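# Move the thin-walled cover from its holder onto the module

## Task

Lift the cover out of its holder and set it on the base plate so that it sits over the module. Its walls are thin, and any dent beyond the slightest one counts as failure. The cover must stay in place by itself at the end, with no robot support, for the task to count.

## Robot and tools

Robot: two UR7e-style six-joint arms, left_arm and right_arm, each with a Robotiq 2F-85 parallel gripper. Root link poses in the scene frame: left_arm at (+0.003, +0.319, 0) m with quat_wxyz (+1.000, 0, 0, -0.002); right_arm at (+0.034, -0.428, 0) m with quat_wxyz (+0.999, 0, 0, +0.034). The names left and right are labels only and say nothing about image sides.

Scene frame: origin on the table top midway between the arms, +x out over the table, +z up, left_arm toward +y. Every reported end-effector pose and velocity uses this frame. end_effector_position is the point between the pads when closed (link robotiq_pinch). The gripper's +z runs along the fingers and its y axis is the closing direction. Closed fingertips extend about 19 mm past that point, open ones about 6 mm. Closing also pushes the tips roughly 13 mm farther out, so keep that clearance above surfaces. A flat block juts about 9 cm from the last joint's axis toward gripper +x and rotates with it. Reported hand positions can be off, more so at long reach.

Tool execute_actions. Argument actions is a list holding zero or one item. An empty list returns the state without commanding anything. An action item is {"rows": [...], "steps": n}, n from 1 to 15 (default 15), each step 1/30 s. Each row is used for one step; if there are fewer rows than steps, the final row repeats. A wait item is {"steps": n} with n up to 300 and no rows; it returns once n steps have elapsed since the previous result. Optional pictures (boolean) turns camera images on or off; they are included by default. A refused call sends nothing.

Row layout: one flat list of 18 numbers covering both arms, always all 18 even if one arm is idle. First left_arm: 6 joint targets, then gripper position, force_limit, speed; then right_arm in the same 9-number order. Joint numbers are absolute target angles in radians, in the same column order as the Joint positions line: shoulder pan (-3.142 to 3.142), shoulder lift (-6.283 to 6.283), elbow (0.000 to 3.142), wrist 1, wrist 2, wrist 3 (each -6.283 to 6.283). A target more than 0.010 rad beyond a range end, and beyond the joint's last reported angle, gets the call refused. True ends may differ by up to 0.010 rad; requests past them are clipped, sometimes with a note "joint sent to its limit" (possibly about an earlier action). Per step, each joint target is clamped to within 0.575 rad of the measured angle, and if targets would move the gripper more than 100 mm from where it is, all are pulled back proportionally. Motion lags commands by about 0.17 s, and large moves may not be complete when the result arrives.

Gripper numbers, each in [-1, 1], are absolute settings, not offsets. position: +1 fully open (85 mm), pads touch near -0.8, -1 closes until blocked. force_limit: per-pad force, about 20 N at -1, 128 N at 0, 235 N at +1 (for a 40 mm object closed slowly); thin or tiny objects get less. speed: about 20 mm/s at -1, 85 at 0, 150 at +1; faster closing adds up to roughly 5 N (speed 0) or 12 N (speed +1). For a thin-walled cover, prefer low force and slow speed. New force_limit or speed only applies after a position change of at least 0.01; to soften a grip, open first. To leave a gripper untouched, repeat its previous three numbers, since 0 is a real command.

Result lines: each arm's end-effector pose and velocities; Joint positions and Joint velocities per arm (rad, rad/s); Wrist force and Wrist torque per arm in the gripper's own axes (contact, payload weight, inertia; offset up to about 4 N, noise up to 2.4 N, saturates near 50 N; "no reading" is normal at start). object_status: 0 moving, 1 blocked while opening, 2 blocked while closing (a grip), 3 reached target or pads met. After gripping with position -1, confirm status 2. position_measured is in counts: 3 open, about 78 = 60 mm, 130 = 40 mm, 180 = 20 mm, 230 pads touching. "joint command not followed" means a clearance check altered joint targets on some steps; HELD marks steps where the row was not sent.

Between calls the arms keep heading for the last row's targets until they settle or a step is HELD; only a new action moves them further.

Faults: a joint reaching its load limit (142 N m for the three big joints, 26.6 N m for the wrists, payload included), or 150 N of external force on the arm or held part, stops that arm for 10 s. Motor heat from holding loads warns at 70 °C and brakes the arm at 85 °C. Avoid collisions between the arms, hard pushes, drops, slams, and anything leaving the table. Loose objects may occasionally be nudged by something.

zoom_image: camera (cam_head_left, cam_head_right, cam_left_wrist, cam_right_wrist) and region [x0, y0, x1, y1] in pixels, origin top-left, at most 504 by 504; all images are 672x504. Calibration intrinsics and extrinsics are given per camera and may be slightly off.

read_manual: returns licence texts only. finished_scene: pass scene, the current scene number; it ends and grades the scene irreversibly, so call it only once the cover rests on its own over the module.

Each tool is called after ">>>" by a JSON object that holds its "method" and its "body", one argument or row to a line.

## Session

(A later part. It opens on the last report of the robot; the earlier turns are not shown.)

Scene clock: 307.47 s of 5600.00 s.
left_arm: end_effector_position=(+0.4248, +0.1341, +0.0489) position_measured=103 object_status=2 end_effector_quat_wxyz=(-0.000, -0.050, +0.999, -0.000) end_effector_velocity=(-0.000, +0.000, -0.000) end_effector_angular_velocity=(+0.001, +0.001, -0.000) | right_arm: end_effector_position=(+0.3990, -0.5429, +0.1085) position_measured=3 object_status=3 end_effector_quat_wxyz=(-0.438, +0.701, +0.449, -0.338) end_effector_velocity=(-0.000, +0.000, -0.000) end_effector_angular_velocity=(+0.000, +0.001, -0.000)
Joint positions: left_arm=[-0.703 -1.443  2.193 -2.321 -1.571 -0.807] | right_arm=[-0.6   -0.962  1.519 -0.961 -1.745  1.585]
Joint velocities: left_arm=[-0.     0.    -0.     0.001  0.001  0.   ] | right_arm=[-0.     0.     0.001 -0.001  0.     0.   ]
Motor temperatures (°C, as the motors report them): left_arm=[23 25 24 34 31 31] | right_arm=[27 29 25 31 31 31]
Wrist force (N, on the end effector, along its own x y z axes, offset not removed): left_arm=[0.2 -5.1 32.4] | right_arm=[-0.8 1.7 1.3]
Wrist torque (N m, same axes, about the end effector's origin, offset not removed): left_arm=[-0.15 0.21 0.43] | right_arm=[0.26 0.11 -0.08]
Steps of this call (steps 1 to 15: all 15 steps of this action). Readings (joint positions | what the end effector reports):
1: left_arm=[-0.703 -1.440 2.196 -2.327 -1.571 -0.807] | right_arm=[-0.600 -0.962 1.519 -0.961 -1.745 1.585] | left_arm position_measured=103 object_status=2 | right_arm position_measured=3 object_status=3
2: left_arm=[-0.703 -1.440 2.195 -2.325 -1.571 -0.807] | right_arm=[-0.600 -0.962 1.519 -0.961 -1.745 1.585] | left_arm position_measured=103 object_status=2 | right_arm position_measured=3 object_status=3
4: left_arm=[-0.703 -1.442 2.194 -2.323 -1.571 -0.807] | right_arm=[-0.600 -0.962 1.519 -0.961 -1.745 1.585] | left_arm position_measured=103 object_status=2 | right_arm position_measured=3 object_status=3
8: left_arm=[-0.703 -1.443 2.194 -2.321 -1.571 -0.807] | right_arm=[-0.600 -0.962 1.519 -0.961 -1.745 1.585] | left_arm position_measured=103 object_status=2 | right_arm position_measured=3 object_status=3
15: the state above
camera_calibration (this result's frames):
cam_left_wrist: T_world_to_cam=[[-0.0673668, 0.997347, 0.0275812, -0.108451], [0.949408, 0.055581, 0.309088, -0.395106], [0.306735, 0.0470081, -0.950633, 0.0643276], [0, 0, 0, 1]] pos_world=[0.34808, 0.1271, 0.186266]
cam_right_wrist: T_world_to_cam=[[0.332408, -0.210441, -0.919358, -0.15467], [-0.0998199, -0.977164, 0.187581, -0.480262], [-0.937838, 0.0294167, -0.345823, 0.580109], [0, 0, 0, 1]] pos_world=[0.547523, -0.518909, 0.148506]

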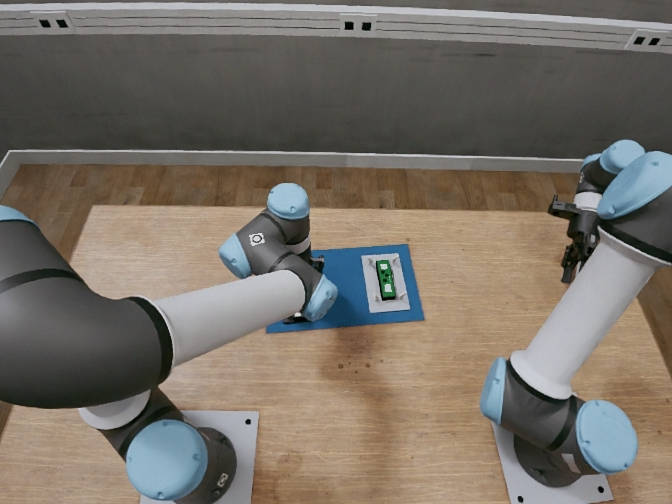

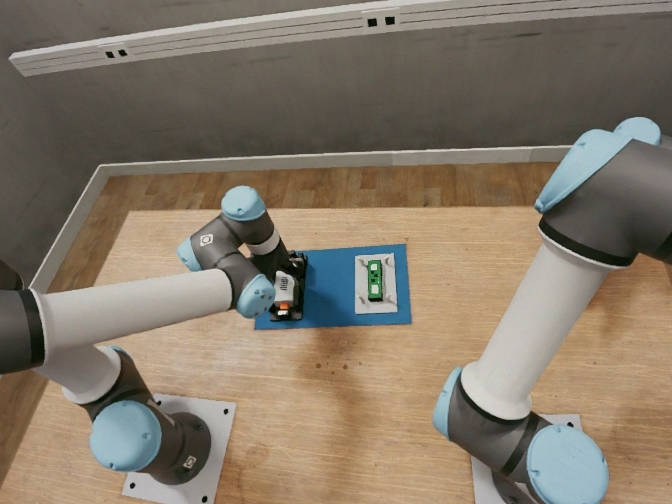

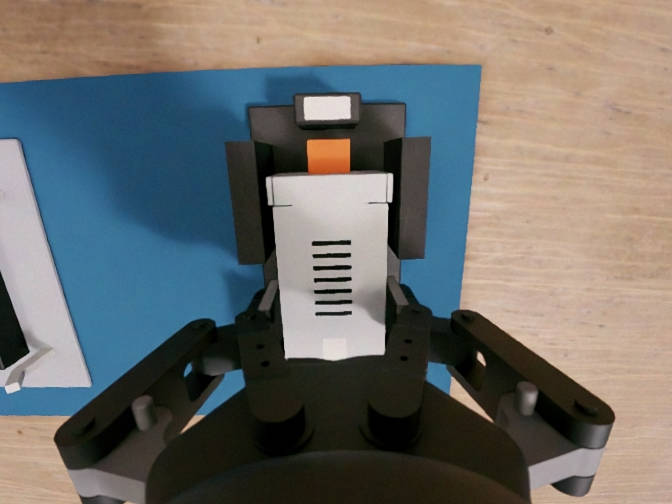

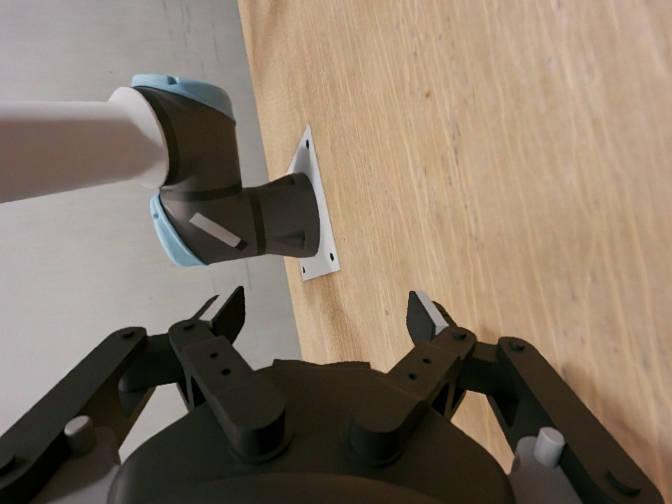

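>>> {"method": "execute_actions", "body": {
  "actions": [
    {"rows":[[-0.703,-1.4485,2.1895,-2.312,-1.571,-0.8066,-1,-0.84,-1,-0.6,-0.962,1.519,-0.961,-1.745,1.585,1,-1,0]],"steps":15}
  ]
}}

Scene clock: 310.43 s of 5600.00 s.
left_arm: end_effector_position=(+0.4250, +0.1339, +0.0518) position_measured=103 object_status=2 end_effector_quat_wxyz=(-0.000, -0.050, +0.999, -0.000) end_effector_velocity=(-0.000, +0.000, -0.000) end_effector_angular_velocity=(+0.002, +0.002, -0.001) | right_arm: end_effector_position=(+0.3990, -0.5429, +0.1085) position_measured=3 object_status=3 end_effector_quat_wxyz=(-0.438, +0.701, +0.449, -0.338) end_effector_velocity=(+0.001, -0.000, -0.000) end_effector_angular_velocity=(-0.002, -0.003, +0.001)
Joint positions: left_arm=[-0.703 -1.448  2.19  -2.312 -1.571 -0.807] | right_arm=[-0.6   -0.962  1.519 -0.961 -1.745  1.585]
Joint velocities: left_arm=[-0.     0.001 -0.     0.002  0.     0.001] | right_arm=[ 0.001  0.001 -0.003 -0.001 -0.    -0.   ]
Motor temperatures (°C, as the motors report them): left_arm=[23 25 24 34 31 31] | right_arm=[27 29 25 31 31 31]
Wrist force (N, on the end effector, along its own x y z axes, offset not removed): left_arm=[1.3 0.4 28.6] | right_arm=[0.0 3.5 2.8]
Wrist torque (N m, same axes, about the end effector's origin, offset not removed): left_arm=[0.06 0.28 0.33] | right_arm=[0.75 0.18 -0.08]
Steps of this call (steps 1 to 15: the robot went on to your last target; steps 16 to 74: nothing new was sent; steps 75 to 89: all 15 steps of this action). Readings (joint positions | what the end effector reports):
75: left_arm=[-0.703 -1.443 2.193 -2.321 -1.571 -0.807] | right_arm=[-0.600 -0.962 1.519 -0.961 -1.745 1.585] | left_arm position_measured=103 object_status=2 | right_arm position_measured=3 object_status=3
76: left_arm=[-0.703 -1.444 2.192 -2.319 -1.571 -0.807] | right_arm=[-0.600 -0.962 1.519 -0.961 -1.745 1.585] | left_arm position_measured=103 object_status=2 | right_arm position_measured=3 object_status=3
78: left_arm=[-0.703 -1.446 2.191 -2.316 -1.571 -0.807] | right_arm=[-0.600 -0.962 1.519 -0.961 -1.745 1.585] | left_arm position_measured=103 object_status=2 | right_arm position_measured=3 object_status=3
82: left_arm=[-0.703 -1.448 2.190 -2.313 -1.571 -0.807] | right_arm=[-0.600 -0.962 1.519 -0.961 -1.745 1.585] | left_arm position_measured=103 object_status=2 | right_arm position_measured=3 object_status=3
89: the state above
camera_calibration (this result's frames):
cam_left_wrist: T_world_to_cam=[[-0.0673815, 0.997351, 0.0274122, -0.108341], [0.949365, 0.0556409, 0.30921, -0.396165], [0.306866, 0.0468592, -0.950599, 0.0670168], [0, 0, 0, 1]] pos_world=[0.34824, 0.126956, 0.189174]
cam_right_wrist: T_world_to_cam=[[0.332408, -0.210441, -0.919358, -0.15467], [-0.0998202, -0.977164, 0.187581, -0.480262], [-0.937838, 0.029417, -0.345823, 0.580109], [0, 0, 0, 1]] pos_world=[0.547523, -0.518909, 0.148506]

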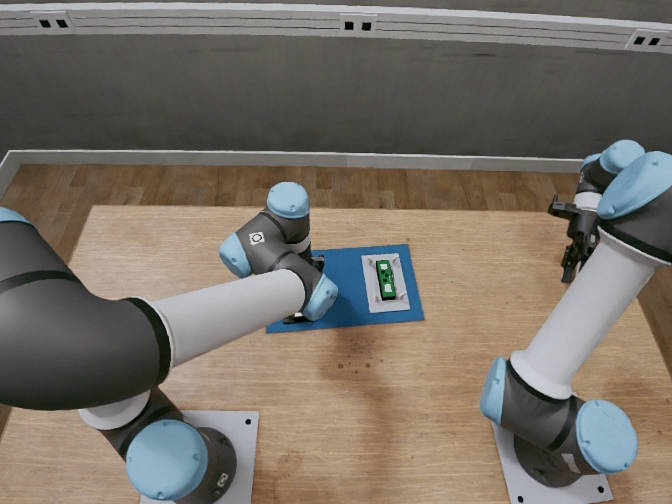

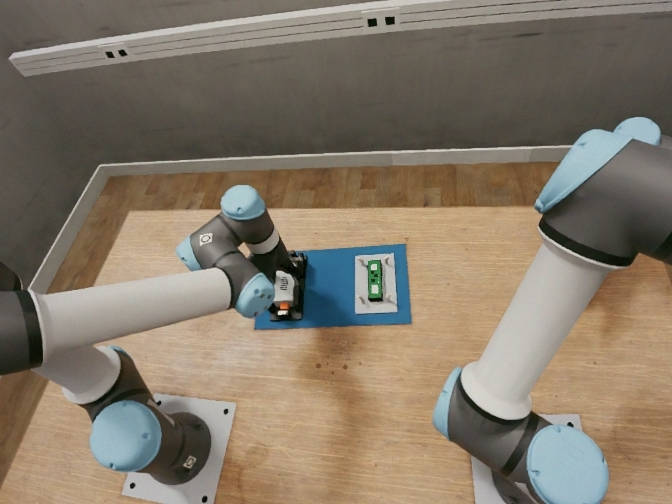

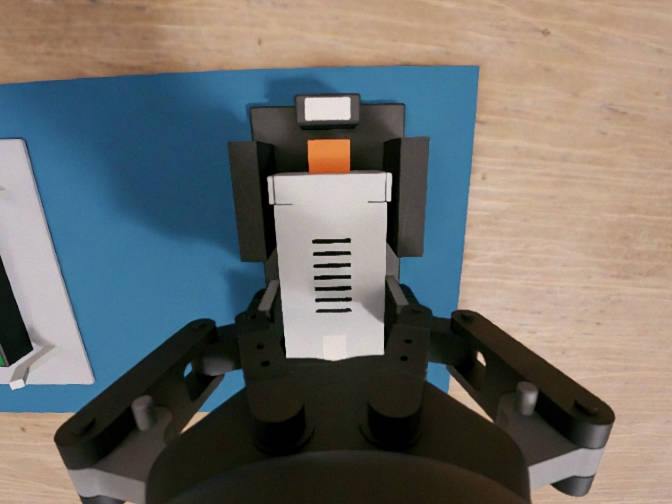

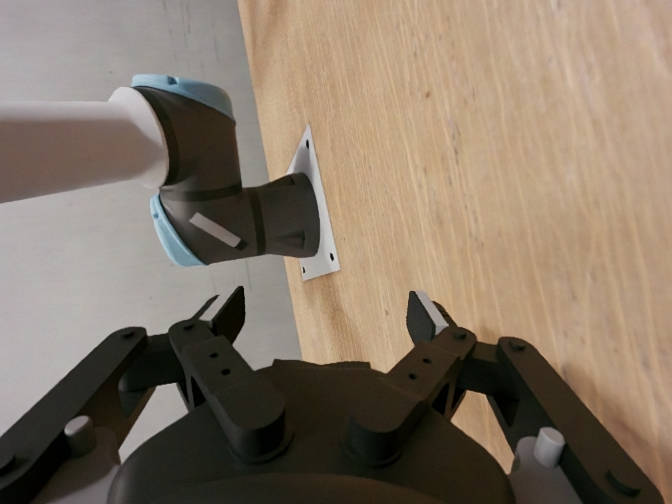

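>>> {"method": "execute_actions", "body": {
  "actions": [
    {"rows":[[-0.703,-1.4485,2.1895,-2.312,-1.571,-0.8066,0.42,-0.78,-0.5,-0.6,-0.962,1.519,-0.961,-1.745,1.585,1,-1,0]],"steps":12}
  ],
  "pictures": false
}}

>>> {"method": "execute_actions", "body": {
  "actions": [
    {"rows":[[-0.703,-1.4362,2.1983,-2.3329,-1.571,-0.8066,0.42,-0.78,-0.5,-0.6,-0.962,1.519,-0.961,-1.745,1.585,1,-1,0]],"steps":15}
  ]
}}

>>> {"method": "zoom_image", "body": {
  "camera": "cam_left_wrist",
  "region": [220,130,450,370]
}}

Scene clock: 317.50 s of 5600.00 s.
left_arm: end_effector_position=(+0.4251, +0.1338, +0.0520) position_measured=76 object_status=0 end_effector_quat_wxyz=(+0.000, -0.050, +0.999, -0.000) end_effector_velocity=(-0.000, -0.000, -0.000) end_effector_angular_velocity=(+0.000, +0.000, -0.001) | right_arm: end_effector_position=(+0.3990, -0.5429, +0.1085) position_measured=3 object_status=3 end_effector_quat_wxyz=(-0.438, +0.701, +0.449, -0.338) end_effector_velocity=(-0.000, -0.000, +0.000) end_effector_angular_velocity=(+0.001, +0.001, -0.002)
Joint positions: left_arm=[-0.703 -1.449  2.189 -2.312 -1.571 -0.807] | right_arm=[-0.6   -0.962  1.519 -0.961 -1.745  1.585]
Joint velocities: left_arm=[-0.     0.001  0.    -0.001  0.     0.   ] | right_arm=[-0.002 -0.     0.     0.001  0.     0.   ]
Motor temperatures (°C, as the motors report them): left_arm=[23 25 24 34 31 31] | right_arm=[27 29 25 31 31 31]
Wrist force (N, on the end effector, along its own x y z axes, offset not removed): left_arm=[1.2 -0.1 -0.4] | right_arm=[-4.0 0.2 -0.3]
Wrist torque (N m, same axes, about the end effector's origin, offset not removed): left_arm=[-0.05 -0.07 0.06] | right_arm=[0.26 0.86 -0.01]
Steps of this call (steps 1 to 15: the robot went on to your last target; steps 16 to 90: nothing new was sent; then 3.67 s passed at rest; steps 91 to 102: all 12 steps of this action). Readings (joint positions | what the end effector reports):
91: left_arm=[-0.703 -1.449 2.189 -2.312 -1.571 -0.807] | right_arm=[-0.600 -0.962 1.519 -0.961 -1.745 1.585] | left_arm position_measured=103 object_status=0 | right_arm position_measured=3 object_status=3
92: left_arm=[-0.703 -1.449 2.189 -2.312 -1.571 -0.807] | right_arm=[-0.600 -0.962 1.519 -0.961 -1.745 1.585] | left_arm position_measured=102 object_status=0 | right_arm position_measured=3 object_status=3
94: left_arm=[-0.703 -1.449 2.189 -2.312 -1.571 -0.807] | right_arm=[-0.600 -0.962 1.519 -0.961 -1.745 1.585] | left_arm position_measured=96 object_status=0 | right_arm position_measured=3 object_status=3
98: left_arm=[-0.703 -1.449 2.189 -2.312 -1.571 -0.807] | right_arm=[-0.600 -0.962 1.519 -0.961 -1.745 1.585] | left_arm position_measured=80 object_status=0 | right_arm position_measured=3 object_status=3
102: the state above

Scene clock: 318.00 s of 5600.00 s.
left_arm: end_effector_position=(+0.4246, +0.1342, +0.0451) position_measured=76 object_status=3 end_effector_quat_wxyz=(-0.000, -0.050, +0.999, -0.000) end_effector_velocity=(-0.000, +0.000, -0.001) end_effector_angular_velocity=(+0.002, +0.000, +0.000) | right_arm: end_effector_position=(+0.3990, -0.5429, +0.1085) position_measured=3 object_status=3 end_effector_quat_wxyz=(-0.438, +0.701, +0.449, -0.338) end_effector_velocity=(-0.000, +0.000, -0.000) end_effector_angular_velocity=(-0.000, -0.000, -0.000)
Joint positions: left_arm=[-0.703 -1.436  2.198 -2.333 -1.571 -0.807] | right_arm=[-0.6   -0.962  1.519 -0.961 -1.745  1.585]
Joint velocities: left_arm=[ 0.     0.002  0.001 -0.001  0.001 -0.   ] | right_arm=[-0.    -0.     0.001 -0.001  0.    -0.   ]
Motor temperatures (°C, as the motors report them): left_arm=[23 25 24 34 31 31] | right_arm=[27 29 25 31 31 31]
Wrist force (N, on the end effector, along its own x y z axes, offset not removed): left_arm=[-0.7 -2.4 -0.2] | right_arm=[-1.8 3.9 3.8]
Wrist torque (N m, same axes, about the end effector's origin, offset not removed): left_arm=[-0.37 0.34 0.26] | right_arm=[0.73 0.37 -0.22]
Steps of this call (steps 1 to 15: all 15 steps of this action). Readings (joint positions | what the end effector reports):
1: left_arm=[-0.703 -1.448 2.190 -2.313 -1.571 -0.807] | right_arm=[-0.600 -0.962 1.519 -0.961 -1.745 1.585] | left_arm position_measured=76 object_status=0 | right_arm position_measured=3 object_status=3
2: left_arm=[-0.703 -1.446 2.191 -2.317 -1.571 -0.807] | right_arm=[-0.600 -0.962 1.519 -0.961 -1.745 1.585] | left_arm position_measured=76 object_status=0 | right_arm position_measured=3 object_status=3
4: left_arm=[-0.703 -1.441 2.195 -2.324 -1.571 -0.807] | right_arm=[-0.600 -0.962 1.519 -0.961 -1.745 1.585] | left_arm position_measured=76 object_status=0 | right_arm position_measured=3 object_status=3
8: left_arm=[-0.703 -1.437 2.197 -2.331 -1.571 -0.807] | right_arm=[-0.600 -0.962 1.519 -0.961 -1.745 1.585] | left_arm position_measured=76 object_status=3 | right_arm position_measured=3 object_status=3
15: the state above
camera_calibration (this result's frames):
cam_left_wrist: T_world_to_cam=[[-0.0673695, 0.997348, 0.0275304, -0.108517], [0.949405, 0.0555989, 0.309095, -0.393768], [0.306744, 0.046961, -0.950633, 0.0608338], [0, 0, 0, 1]] pos_world=[0.347874, 0.127265, 0.18253]
cam_right_wrist: T_world_to_cam=[[0.332408, -0.210441, -0.919358, -0.15467], [-0.0998198, -0.977164, 0.187581, -0.480262], [-0.937838, 0.0294166, -0.345823, 0.580109], [0, 0, 0, 1]] pos_world=[0.547523, -0.518909, 0.148506]

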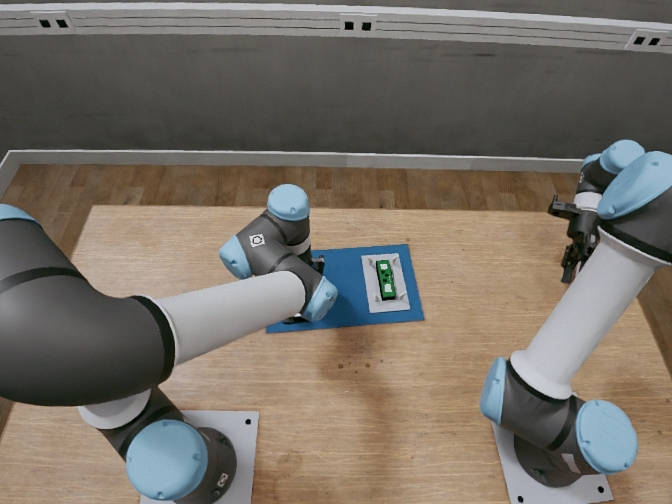

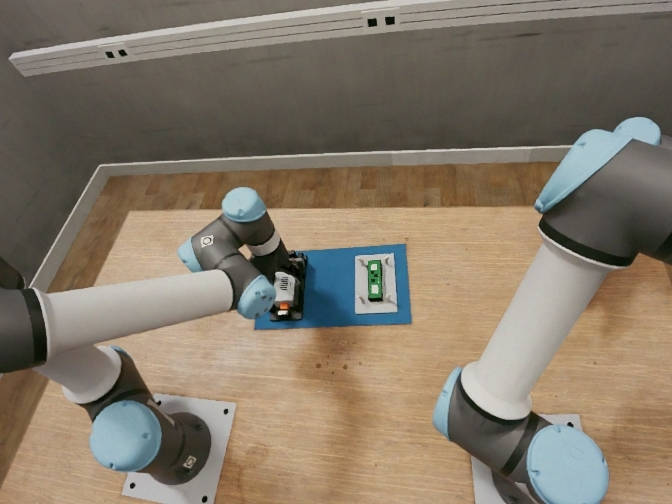

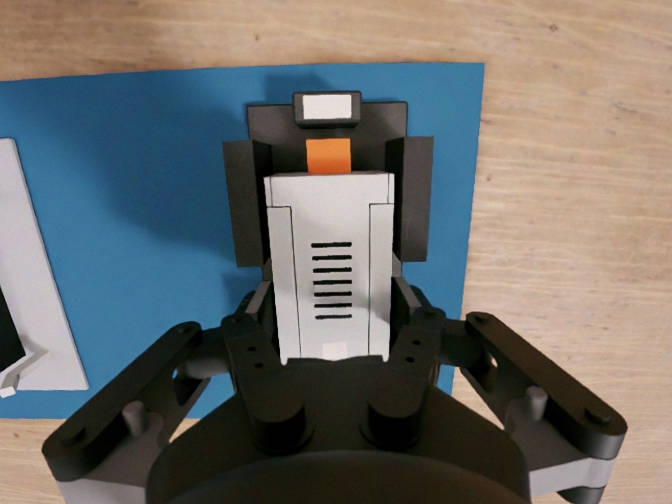

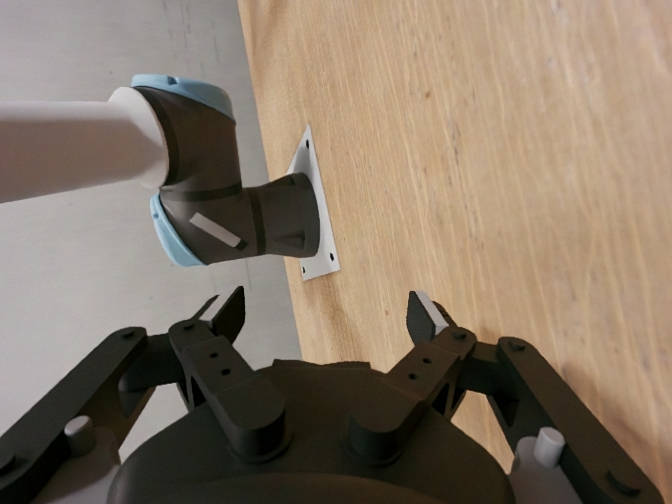

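Region (220, 130, 450, 370) of cam_left_wrist's 672x504 image, scaled by 2.100, with more detail than that image has; it fills the left 483 columns of this view, and the rest is white.

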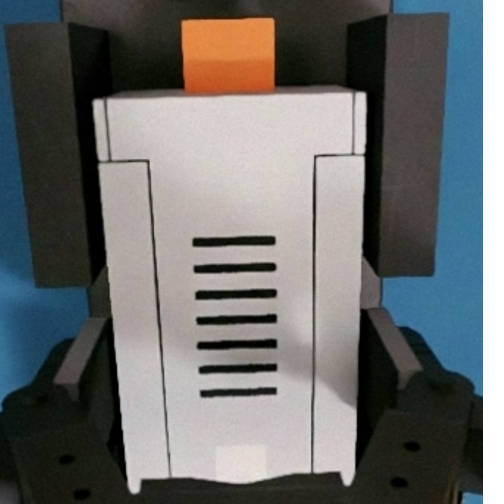

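Recovered. Next level.

>>> {"method": "execute_actions", "body": {
  "actions": [
    {"rows":[[-0.703,-1.4362,2.1983,-2.3329,-1.571,-0.8066,-1,-0.78,-1,-0.6,-0.962,1.519,-0.961,-1.745,1.585,1,-1,0]],"steps":15}
  ],
  "pictures": false
}}

>>> {"method": "execute_actions", "body": {
  "actions": [
    {"steps":20}
  ],
  "pictures": false
}}

>>> {"method": "execute_actions", "body": {
  "actions": [
    {"rows":[[-0.703,-1.4397,2.1958,-2.3269,-1.571,-0.8066,-1,-0.78,-1,-0.6,-0.962,1.519,-0.961,-1.745,1.585,1,-1,0]],"steps":15}
  ],
  "pictures": false
}}

>>> {"method": "execute_actions", "body": {
  "actions": [
    {"rows":[[-0.703,-1.4432,2.1933,-2.3209,-1.571,-0.8066,-1,-0.78,-1,-0.6,-0.962,1.519,-0.961,-1.745,1.585,1,-1,0]],"steps":15}
  ],
  "pictures": false
}}

>>> {"method": "execute_actions", "body": {
  "actions": [
    {"rows":[[-0.703,-1.4485,2.1895,-2.312,-1.571,-0.8066,-1,-0.78,-1,-0.6,-0.962,1.519,-0.961,-1.745,1.585,1,-1,0]],"steps":15}
  ]
}}

Scene clock: 325.23 s of 5600.00 s.
left_arm: end_effector_position=(+0.4247, +0.1342, +0.0451) position_measured=97 object_status=0 end_effector_quat_wxyz=(-0.000, -0.050, +0.999, -0.000) end_effector_velocity=(-0.000, -0.000, -0.000) end_effector_angular_velocity=(-0.000, +0.000, +0.000) | right_arm: end_effector_position=(+0.3990, -0.5429, +0.1085) position_measured=3 object_status=3 end_effector_quat_wxyz=(-0.438, +0.701, +0.449, -0.338) end_effector_velocity=(+0.000, +0.000, -0.000) end_effector_angular_velocity=(-0.001, -0.001, +0.001)
Joint positions: left_arm=[-0.703 -1.436  2.198 -2.333 -1.571 -0.807] | right_arm=[-0.6   -0.962  1.519 -0.961 -1.745  1.585]
Joint velocities: left_arm=[ 0.  0.  0. -0. -0. -0.] | right_arm=[ 0.001 -0.    -0.    -0.001 -0.     0.   ]
Motor temperatures (°C, as the motors report them): left_arm=[23 25 24 34 31 31] | right_arm=[27 29 25 31 31 31]
Wrist force (N, on the end effector, along its own x y z axes, offset not removed): left_arm=[-1.8 0.2 -14.3] | right_arm=[1.2 0.7 -3.4]
Wrist torque (N m, same axes, about the end effector's origin, offset not removed): left_arm=[0.24 0.52 0.33] | right_arm=[0.15 0.06 -0.15]
Steps of this call (steps 1 to 15: the robot went on to your last target; steps 16 to 90: nothing new was sent; then 3.73 s passed at rest; steps 91 to 105: all 15 steps of this action). Readings (joint positions | what the end effector reports):
91: left_arm=[-0.703 -1.436 2.198 -2.333 -1.571 -0.807] | right_arm=[-0.600 -0.962 1.519 -0.961 -1.745 1.585] | left_arm position_measured=76 object_status=0 | right_arm position_measured=3 object_status=3
92: left_arm=[-0.703 -1.436 2.198 -2.333 -1.571 -0.807] | right_arm=[-0.600 -0.962 1.519 -0.961 -1.745 1.585] | left_arm position_measured=76 object_status=0 | right_arm position_measured=3 object_status=3
94: left_arm=[-0.703 -1.436 2.198 -2.333 -1.571 -0.807] | right_arm=[-0.600 -0.962 1.519 -0.961 -1.745 1.585] | left_arm position_measured=79 object_status=0 | right_arm position_measured=3 object_status=3
98: left_arm=[-0.703 -1.436 2.198 -2.333 -1.571 -0.807] | right_arm=[-0.600 -0.962 1.519 -0.961 -1.745 1.585] | left_arm position_measured=85 object_status=0 | right_arm position_measured=3 object_status=3
105: the state above

Scene clock: 325.90 s of 5600.00 s.
left_arm: end_effector_position=(+0.4246, +0.1342, +0.0451) position_measured=104 object_status=2 end_effector_quat_wxyz=(-0.000, -0.050, +0.999, -0.000) end_effector_velocity=(-0.000, -0.000, -0.000) end_effector_angular_velocity=(-0.001, +0.001, +0.000) | right_arm: end_effector_position=(+0.3990, -0.5429, +0.1085) position_measured=3 object_status=3 end_effector_quat_wxyz=(-0.438, +0.701, +0.449, -0.338) end_effector_velocity=(+0.000, -0.001, -0.000) end_effector_angular_velocity=(-0.001, -0.002, -0.000)
Joint positions: left_arm=[-0.703 -1.436  2.198 -2.333 -1.571 -0.807] | right_arm=[-0.6   -0.962  1.519 -0.961 -1.745  1.585]
Joint velocities: left_arm=[ 0.     0.     0.    -0.001 -0.001  0.   ] | right_arm=[-0.001 -0.001 -0.001 -0.001 -0.001 -0.   ]
Motor temperatures (°C, as the motors report them): left_arm=[23 25 24 34 31 31] | right_arm=[27 29 25 31 31 31]
Wrist force (N, on the end effector, along its own x y z axes, offset not removed): left_arm=[1.8 1.8 -36.4] | right_arm=[4.8 0.6 -2.3]
Wrist torque (N m, same axes, about the end effector's origin, offset not removed): left_arm=[0.21 0.06 0.27] | right_arm=[0.23 -0.87 -0.23]
Steps of this call (steps 1 to 15: the robot went on to your last target; steps 16 to 20: nothing new was sent). Readings (joint positions | what the end effector reports):
1: left_arm=[-0.703 -1.436 2.198 -2.333 -1.571 -0.807] | right_arm=[-0.600 -0.962 1.519 -0.961 -1.745 1.585] | left_arm position_measured=98 object_status=0 | right_arm position_measured=3 object_status=3
2: left_arm=[-0.703 -1.436 2.198 -2.333 -1.571 -0.807] | right_arm=[-0.600 -0.962 1.519 -0.961 -1.745 1.585] | left_arm position_measured=100 object_status=0 | right_arm position_measured=3 object_status=3
4: left_arm=[-0.703 -1.436 2.198 -2.333 -1.571 -0.807] | right_arm=[-0.600 -0.962 1.519 -0.961 -1.745 1.585] | left_arm position_measured=102 object_status=0 | right_arm position_measured=3 object_status=3
8: left_arm=[-0.703 -1.436 2.198 -2.333 -1.571 -0.807] | right_arm=[-0.600 -0.962 1.519 -0.961 -1.745 1.585] | left_arm position_measured=104 object_status=0 | right_arm position_measured=3 object_status=3
20: the state above
All arms were judged still, so your last target was given up. Only a new action makes them travel on or press farther. Fingers that are still opening or closing keep moving.

Scene clock: 326.40 s of 5600.00 s.
left_arm: end_effector_position=(+0.4247, +0.1342, +0.0469) position_measured=104 object_status=2 end_effector_quat_wxyz=(-0.000, -0.050, +0.999, +0.000) end_effector_velocity=(+0.000, +0.000, +0.000) end_effector_angular_velocity=(+0.001, +0.000, +0.000) | right_arm: end_effector_position=(+0.3990, -0.5429, +0.1085) position_measured=3 object_status=3 end_effector_quat_wxyz=(-0.438, +0.701, +0.449, -0.338) end_effector_velocity=(+0.000, +0.000, +0.000) end_effector_angular_velocity=(-0.000, -0.000, +0.001)
Joint positions: left_arm=[-0.703 -1.44   2.196 -2.327 -1.571 -0.807] | right_arm=[-0.6   -0.962  1.519 -0.961 -1.745  1.585]
Joint velocities: left_arm=[ 0.     0.    -0.     0.001  0.    -0.   ] | right_arm=[ 0.001 -0.    -0.001  0.001  0.    -0.   ]
Motor temperatures (°C, as the motors report them): left_arm=[23 25 24 34 31 31] | right_arm=[27 29 25 31 31 31]
Wrist force (N, on the end effector, along its own x y z axes, offset not removed): left_arm=[-1.1 -3.4 36.2] | right_arm=[1.0 4.5 -0.6]
Wrist torque (N m, same axes, about the end effector's origin, offset not removed): left_arm=[0.55 -0.08 0.35] | right_arm=[0.90 -0.23 -0.06]
Steps of this call (steps 1 to 15: all 15 steps of this action). Readings (joint positions | what the end effector reports):
1: left_arm=[-0.703 -1.436 2.198 -2.333 -1.571 -0.807] | right_arm=[-0.600 -0.962 1.519 -0.961 -1.745 1.585] | left_arm position_measured=104 object_status=2 | right_arm position_measured=3 object_status=3
2: left_arm=[-0.703 -1.437 2.198 -2.331 -1.571 -0.807] | right_arm=[-0.600 -0.962 1.519 -0.961 -1.745 1.585] | left_arm position_measured=104 object_status=2 | right_arm position_measured=3 object_status=3
4: left_arm=[-0.703 -1.438 2.197 -2.329 -1.571 -0.807] | right_arm=[-0.600 -0.962 1.519 -0.961 -1.745 1.585] | left_arm position_measured=104 object_status=2 | right_arm position_measured=3 object_status=3
8: left_arm=[-0.703 -1.439 2.196 -2.327 -1.571 -0.807] | right_arm=[-0.600 -0.962 1.519 -0.961 -1.745 1.585] | left_arm position_measured=104 object_status=2 | right_arm position_measured=3 object_status=3
15: the state above

Scene clock: 326.90 s of 5600.00 s.
left_arm: end_effector_position=(+0.4248, +0.1341, +0.0489) position_measured=104 object_status=2 end_effector_quat_wxyz=(-0.000, -0.050, +0.999, -0.000) end_effector_velocity=(-0.000, +0.000, +0.000) end_effector_angular_velocity=(+0.000, +0.001, +0.001) | right_arm: end_effector_position=(+0.3990, -0.5429, +0.1085) position_measured=3 object_status=3 end_effector_quat_wxyz=(-0.438, +0.701, +0.449, -0.338) end_effector_velocity=(-0.000, +0.000, +0.000) end_effector_angular_velocity=(+0.000, +0.001, -0.001)
Joint positions: left_arm=[-0.703 -1.443  2.193 -2.321 -1.571 -0.807] | right_arm=[-0.6   -0.962  1.519 -0.961 -1.745  1.585]
Joint velocities: left_arm=[ 0.    -0.    -0.     0.001 -0.    -0.001] | right_arm=[-0.    -0.     0.001  0.001  0.001  0.   ]
Motor temperatures (°C, as the motors report them): left_arm=[23 25 24 34 31 31] | right_arm=[27 29 25 31 31 31]
Wrist force (N, on the end effector, along its own x y z axes, offset not removed): left_arm=[-3.5 -4.4 42.3] | right_arm=[0.6 1.7 -1.1]
Wrist torque (N m, same axes, about the end effector's origin, offset not removed): left_arm=[0.25 0.55 0.50] | right_arm=[0.44 0.21 0.00]
Steps of this call (steps 1 to 15: all 15 steps of this action). Readings (joint positions | what the end effector reports):
1: left_arm=[-0.703 -1.440 2.196 -2.327 -1.571 -0.807] | right_arm=[-0.600 -0.962 1.519 -0.961 -1.745 1.585] | left_arm position_measured=104 object_status=2 | right_arm position_measured=3 object_status=3
2: left_arm=[-0.703 -1.440 2.195 -2.325 -1.571 -0.807] | right_arm=[-0.600 -0.962 1.519 -0.961 -1.745 1.585] | left_arm position_measured=104 object_status=2 | right_arm position_measured=3 object_status=3
4: left_arm=[-0.703 -1.442 2.194 -2.323 -1.571 -0.807] | right_arm=[-0.600 -0.962 1.519 -0.961 -1.745 1.585] | left_arm position_measured=104 object_status=2 | right_arm position_measured=3 object_status=3
8: left_arm=[-0.703 -1.443 2.194 -2.321 -1.571 -0.807] | right_arm=[-0.600 -0.962 1.519 -0.961 -1.745 1.585] | left_arm position_measured=104 object_status=2 | right_arm position_measured=3 object_status=3
15: the state above

Scene clock: 327.40 s of 5600.00 s.
left_arm: end_effector_position=(+0.4250, +0.1339, +0.0518) position_measured=104 object_status=2 end_effector_quat_wxyz=(+0.000, -0.050, +0.999, -0.000) end_effector_velocity=(-0.000, +0.000, +0.000) end_effector_angular_velocity=(+0.000, +0.001, -0.000) | right_arm: end_effector_position=(+0.3990, -0.5429, +0.1085) position_measured=3 object_status=3 end_effector_quat_wxyz=(-0.438, +0.701, +0.449, -0.338) end_effector_velocity=(+0.000, -0.000, +0.000) end_effector_angular_velocity=(-0.000, -0.000, +0.000)
Joint positions: left_arm=[-0.703 -1.448  2.19  -2.312 -1.571 -0.807] | right_arm=[-0.6   -0.962  1.519 -0.961 -1.745  1.585]
Joint velocities: left_arm=[ 0.    -0.001  0.     0.001 -0.     0.   ] | right_arm=[-0.    -0.    -0.001  0.    -0.     0.   ]
Motor temperatures (°C, as the motors report them): left_arm=[23 25 24 34 31 31] | right_arm=[27 29 25 31 31 31]
Wrist force (N, on the end effector, along its own x y z axes, offset not removed): left_arm=[-0.6 -3.5 36.1] | right_arm=[-2.1 2.5 2.8]
Wrist torque (N m, same axes, about the end effector's origin, offset not removed): left_arm=[-0.18 0.49 0.32] | right_arm=[0.46 0.42 -0.27]
Steps of this call (steps 1 to 15: all 15 steps of this action). Readings (joint positions | what the end effector reports):
1: left_arm=[-0.703 -1.443 2.193 -2.321 -1.571 -0.807] | right_arm=[-0.600 -0.962 1.519 -0.961 -1.745 1.585] | left_arm position_measured=104 object_status=2 | right_arm position_measured=3 object_status=3
2: left_arm=[-0.703 -1.444 2.192 -2.319 -1.571 -0.807] | right_arm=[-0.600 -0.962 1.519 -0.961 -1.745 1.585] | left_arm position_measured=104 object_status=2 | right_arm position_measured=3 object_status=3
4: left_arm=[-0.703 -1.446 2.191 -2.316 -1.571 -0.807] | right_arm=[-0.600 -0.962 1.519 -0.961 -1.745 1.585] | left_arm position_measured=104 object_status=2 | right_arm position_measured=3 object_status=3
8: left_arm=[-0.703 -1.448 2.190 -2.313 -1.571 -0.807] | right_arm=[-0.600 -0.962 1.519 -0.961 -1.745 1.585] | left_arm position_measured=104 object_status=2 | right_arm position_measured=3 object_status=3
15: the state above
camera_calibration (this result's frames):
cam_left_wrist: T_world_to_cam=[[-0.0673736, 0.997351, 0.0274278, -0.108346], [0.949359, 0.0556276, 0.309231, -0.396165], [0.306886, 0.0468728, -0.950591, 0.067003], [0, 0, 0, 1]] pos_world=[0.34824, 0.126956, 0.189171]
cam_right_wrist: T_world_to_cam=[[0.332408, -0.210441, -0.919358, -0.15467], [-0.0998196, -0.977164, 0.187581, -0.480262], [-0.937838, 0.0294164, -0.345823, 0.580109], [0, 0, 0, 1]] pos_world=[0.547522, -0.518909, 0.148507]

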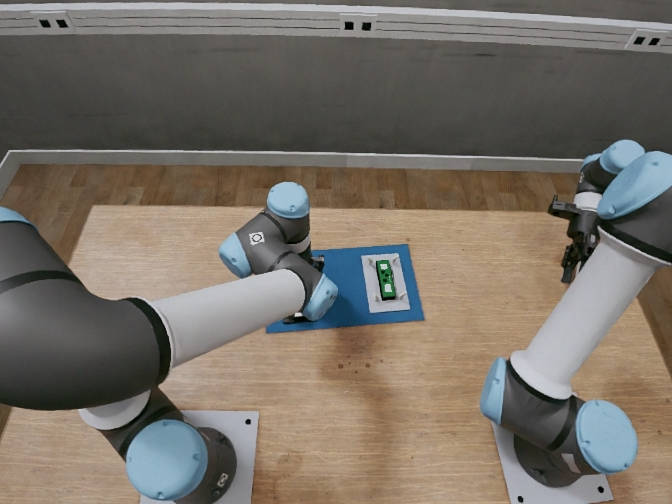

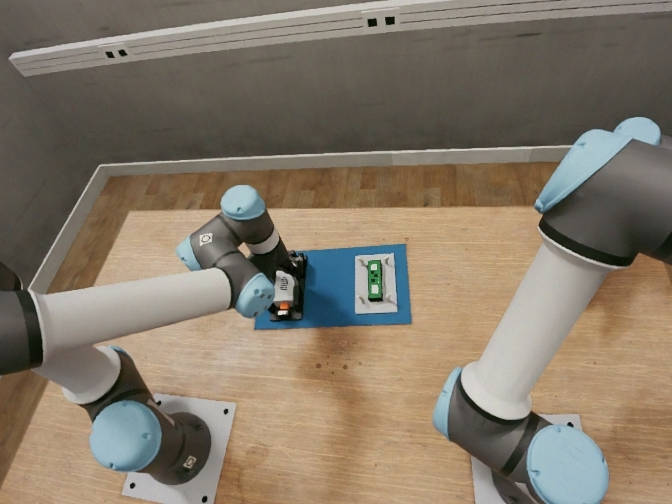

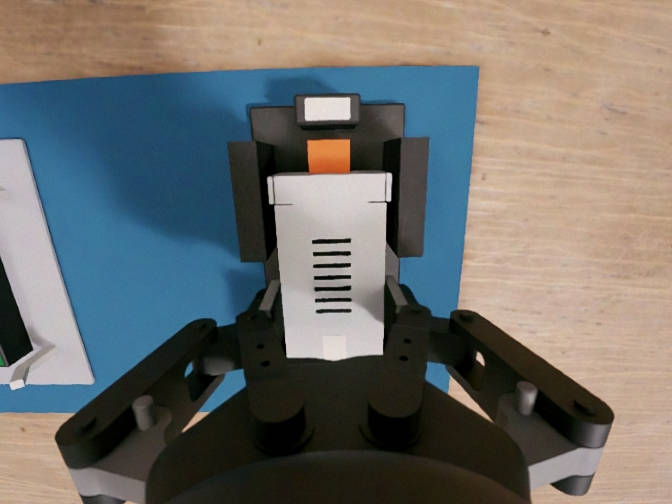

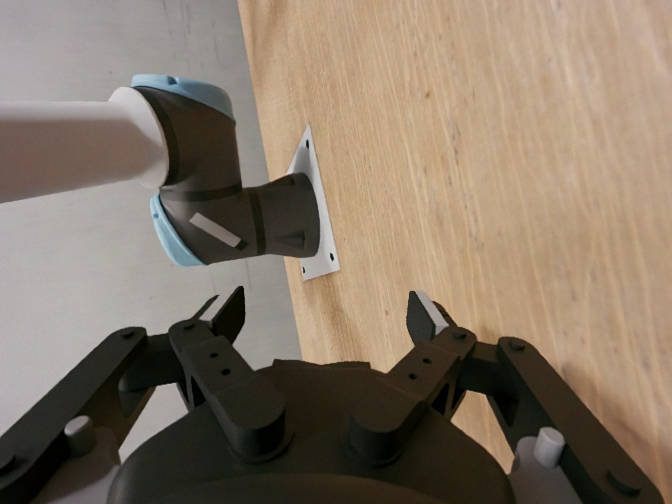

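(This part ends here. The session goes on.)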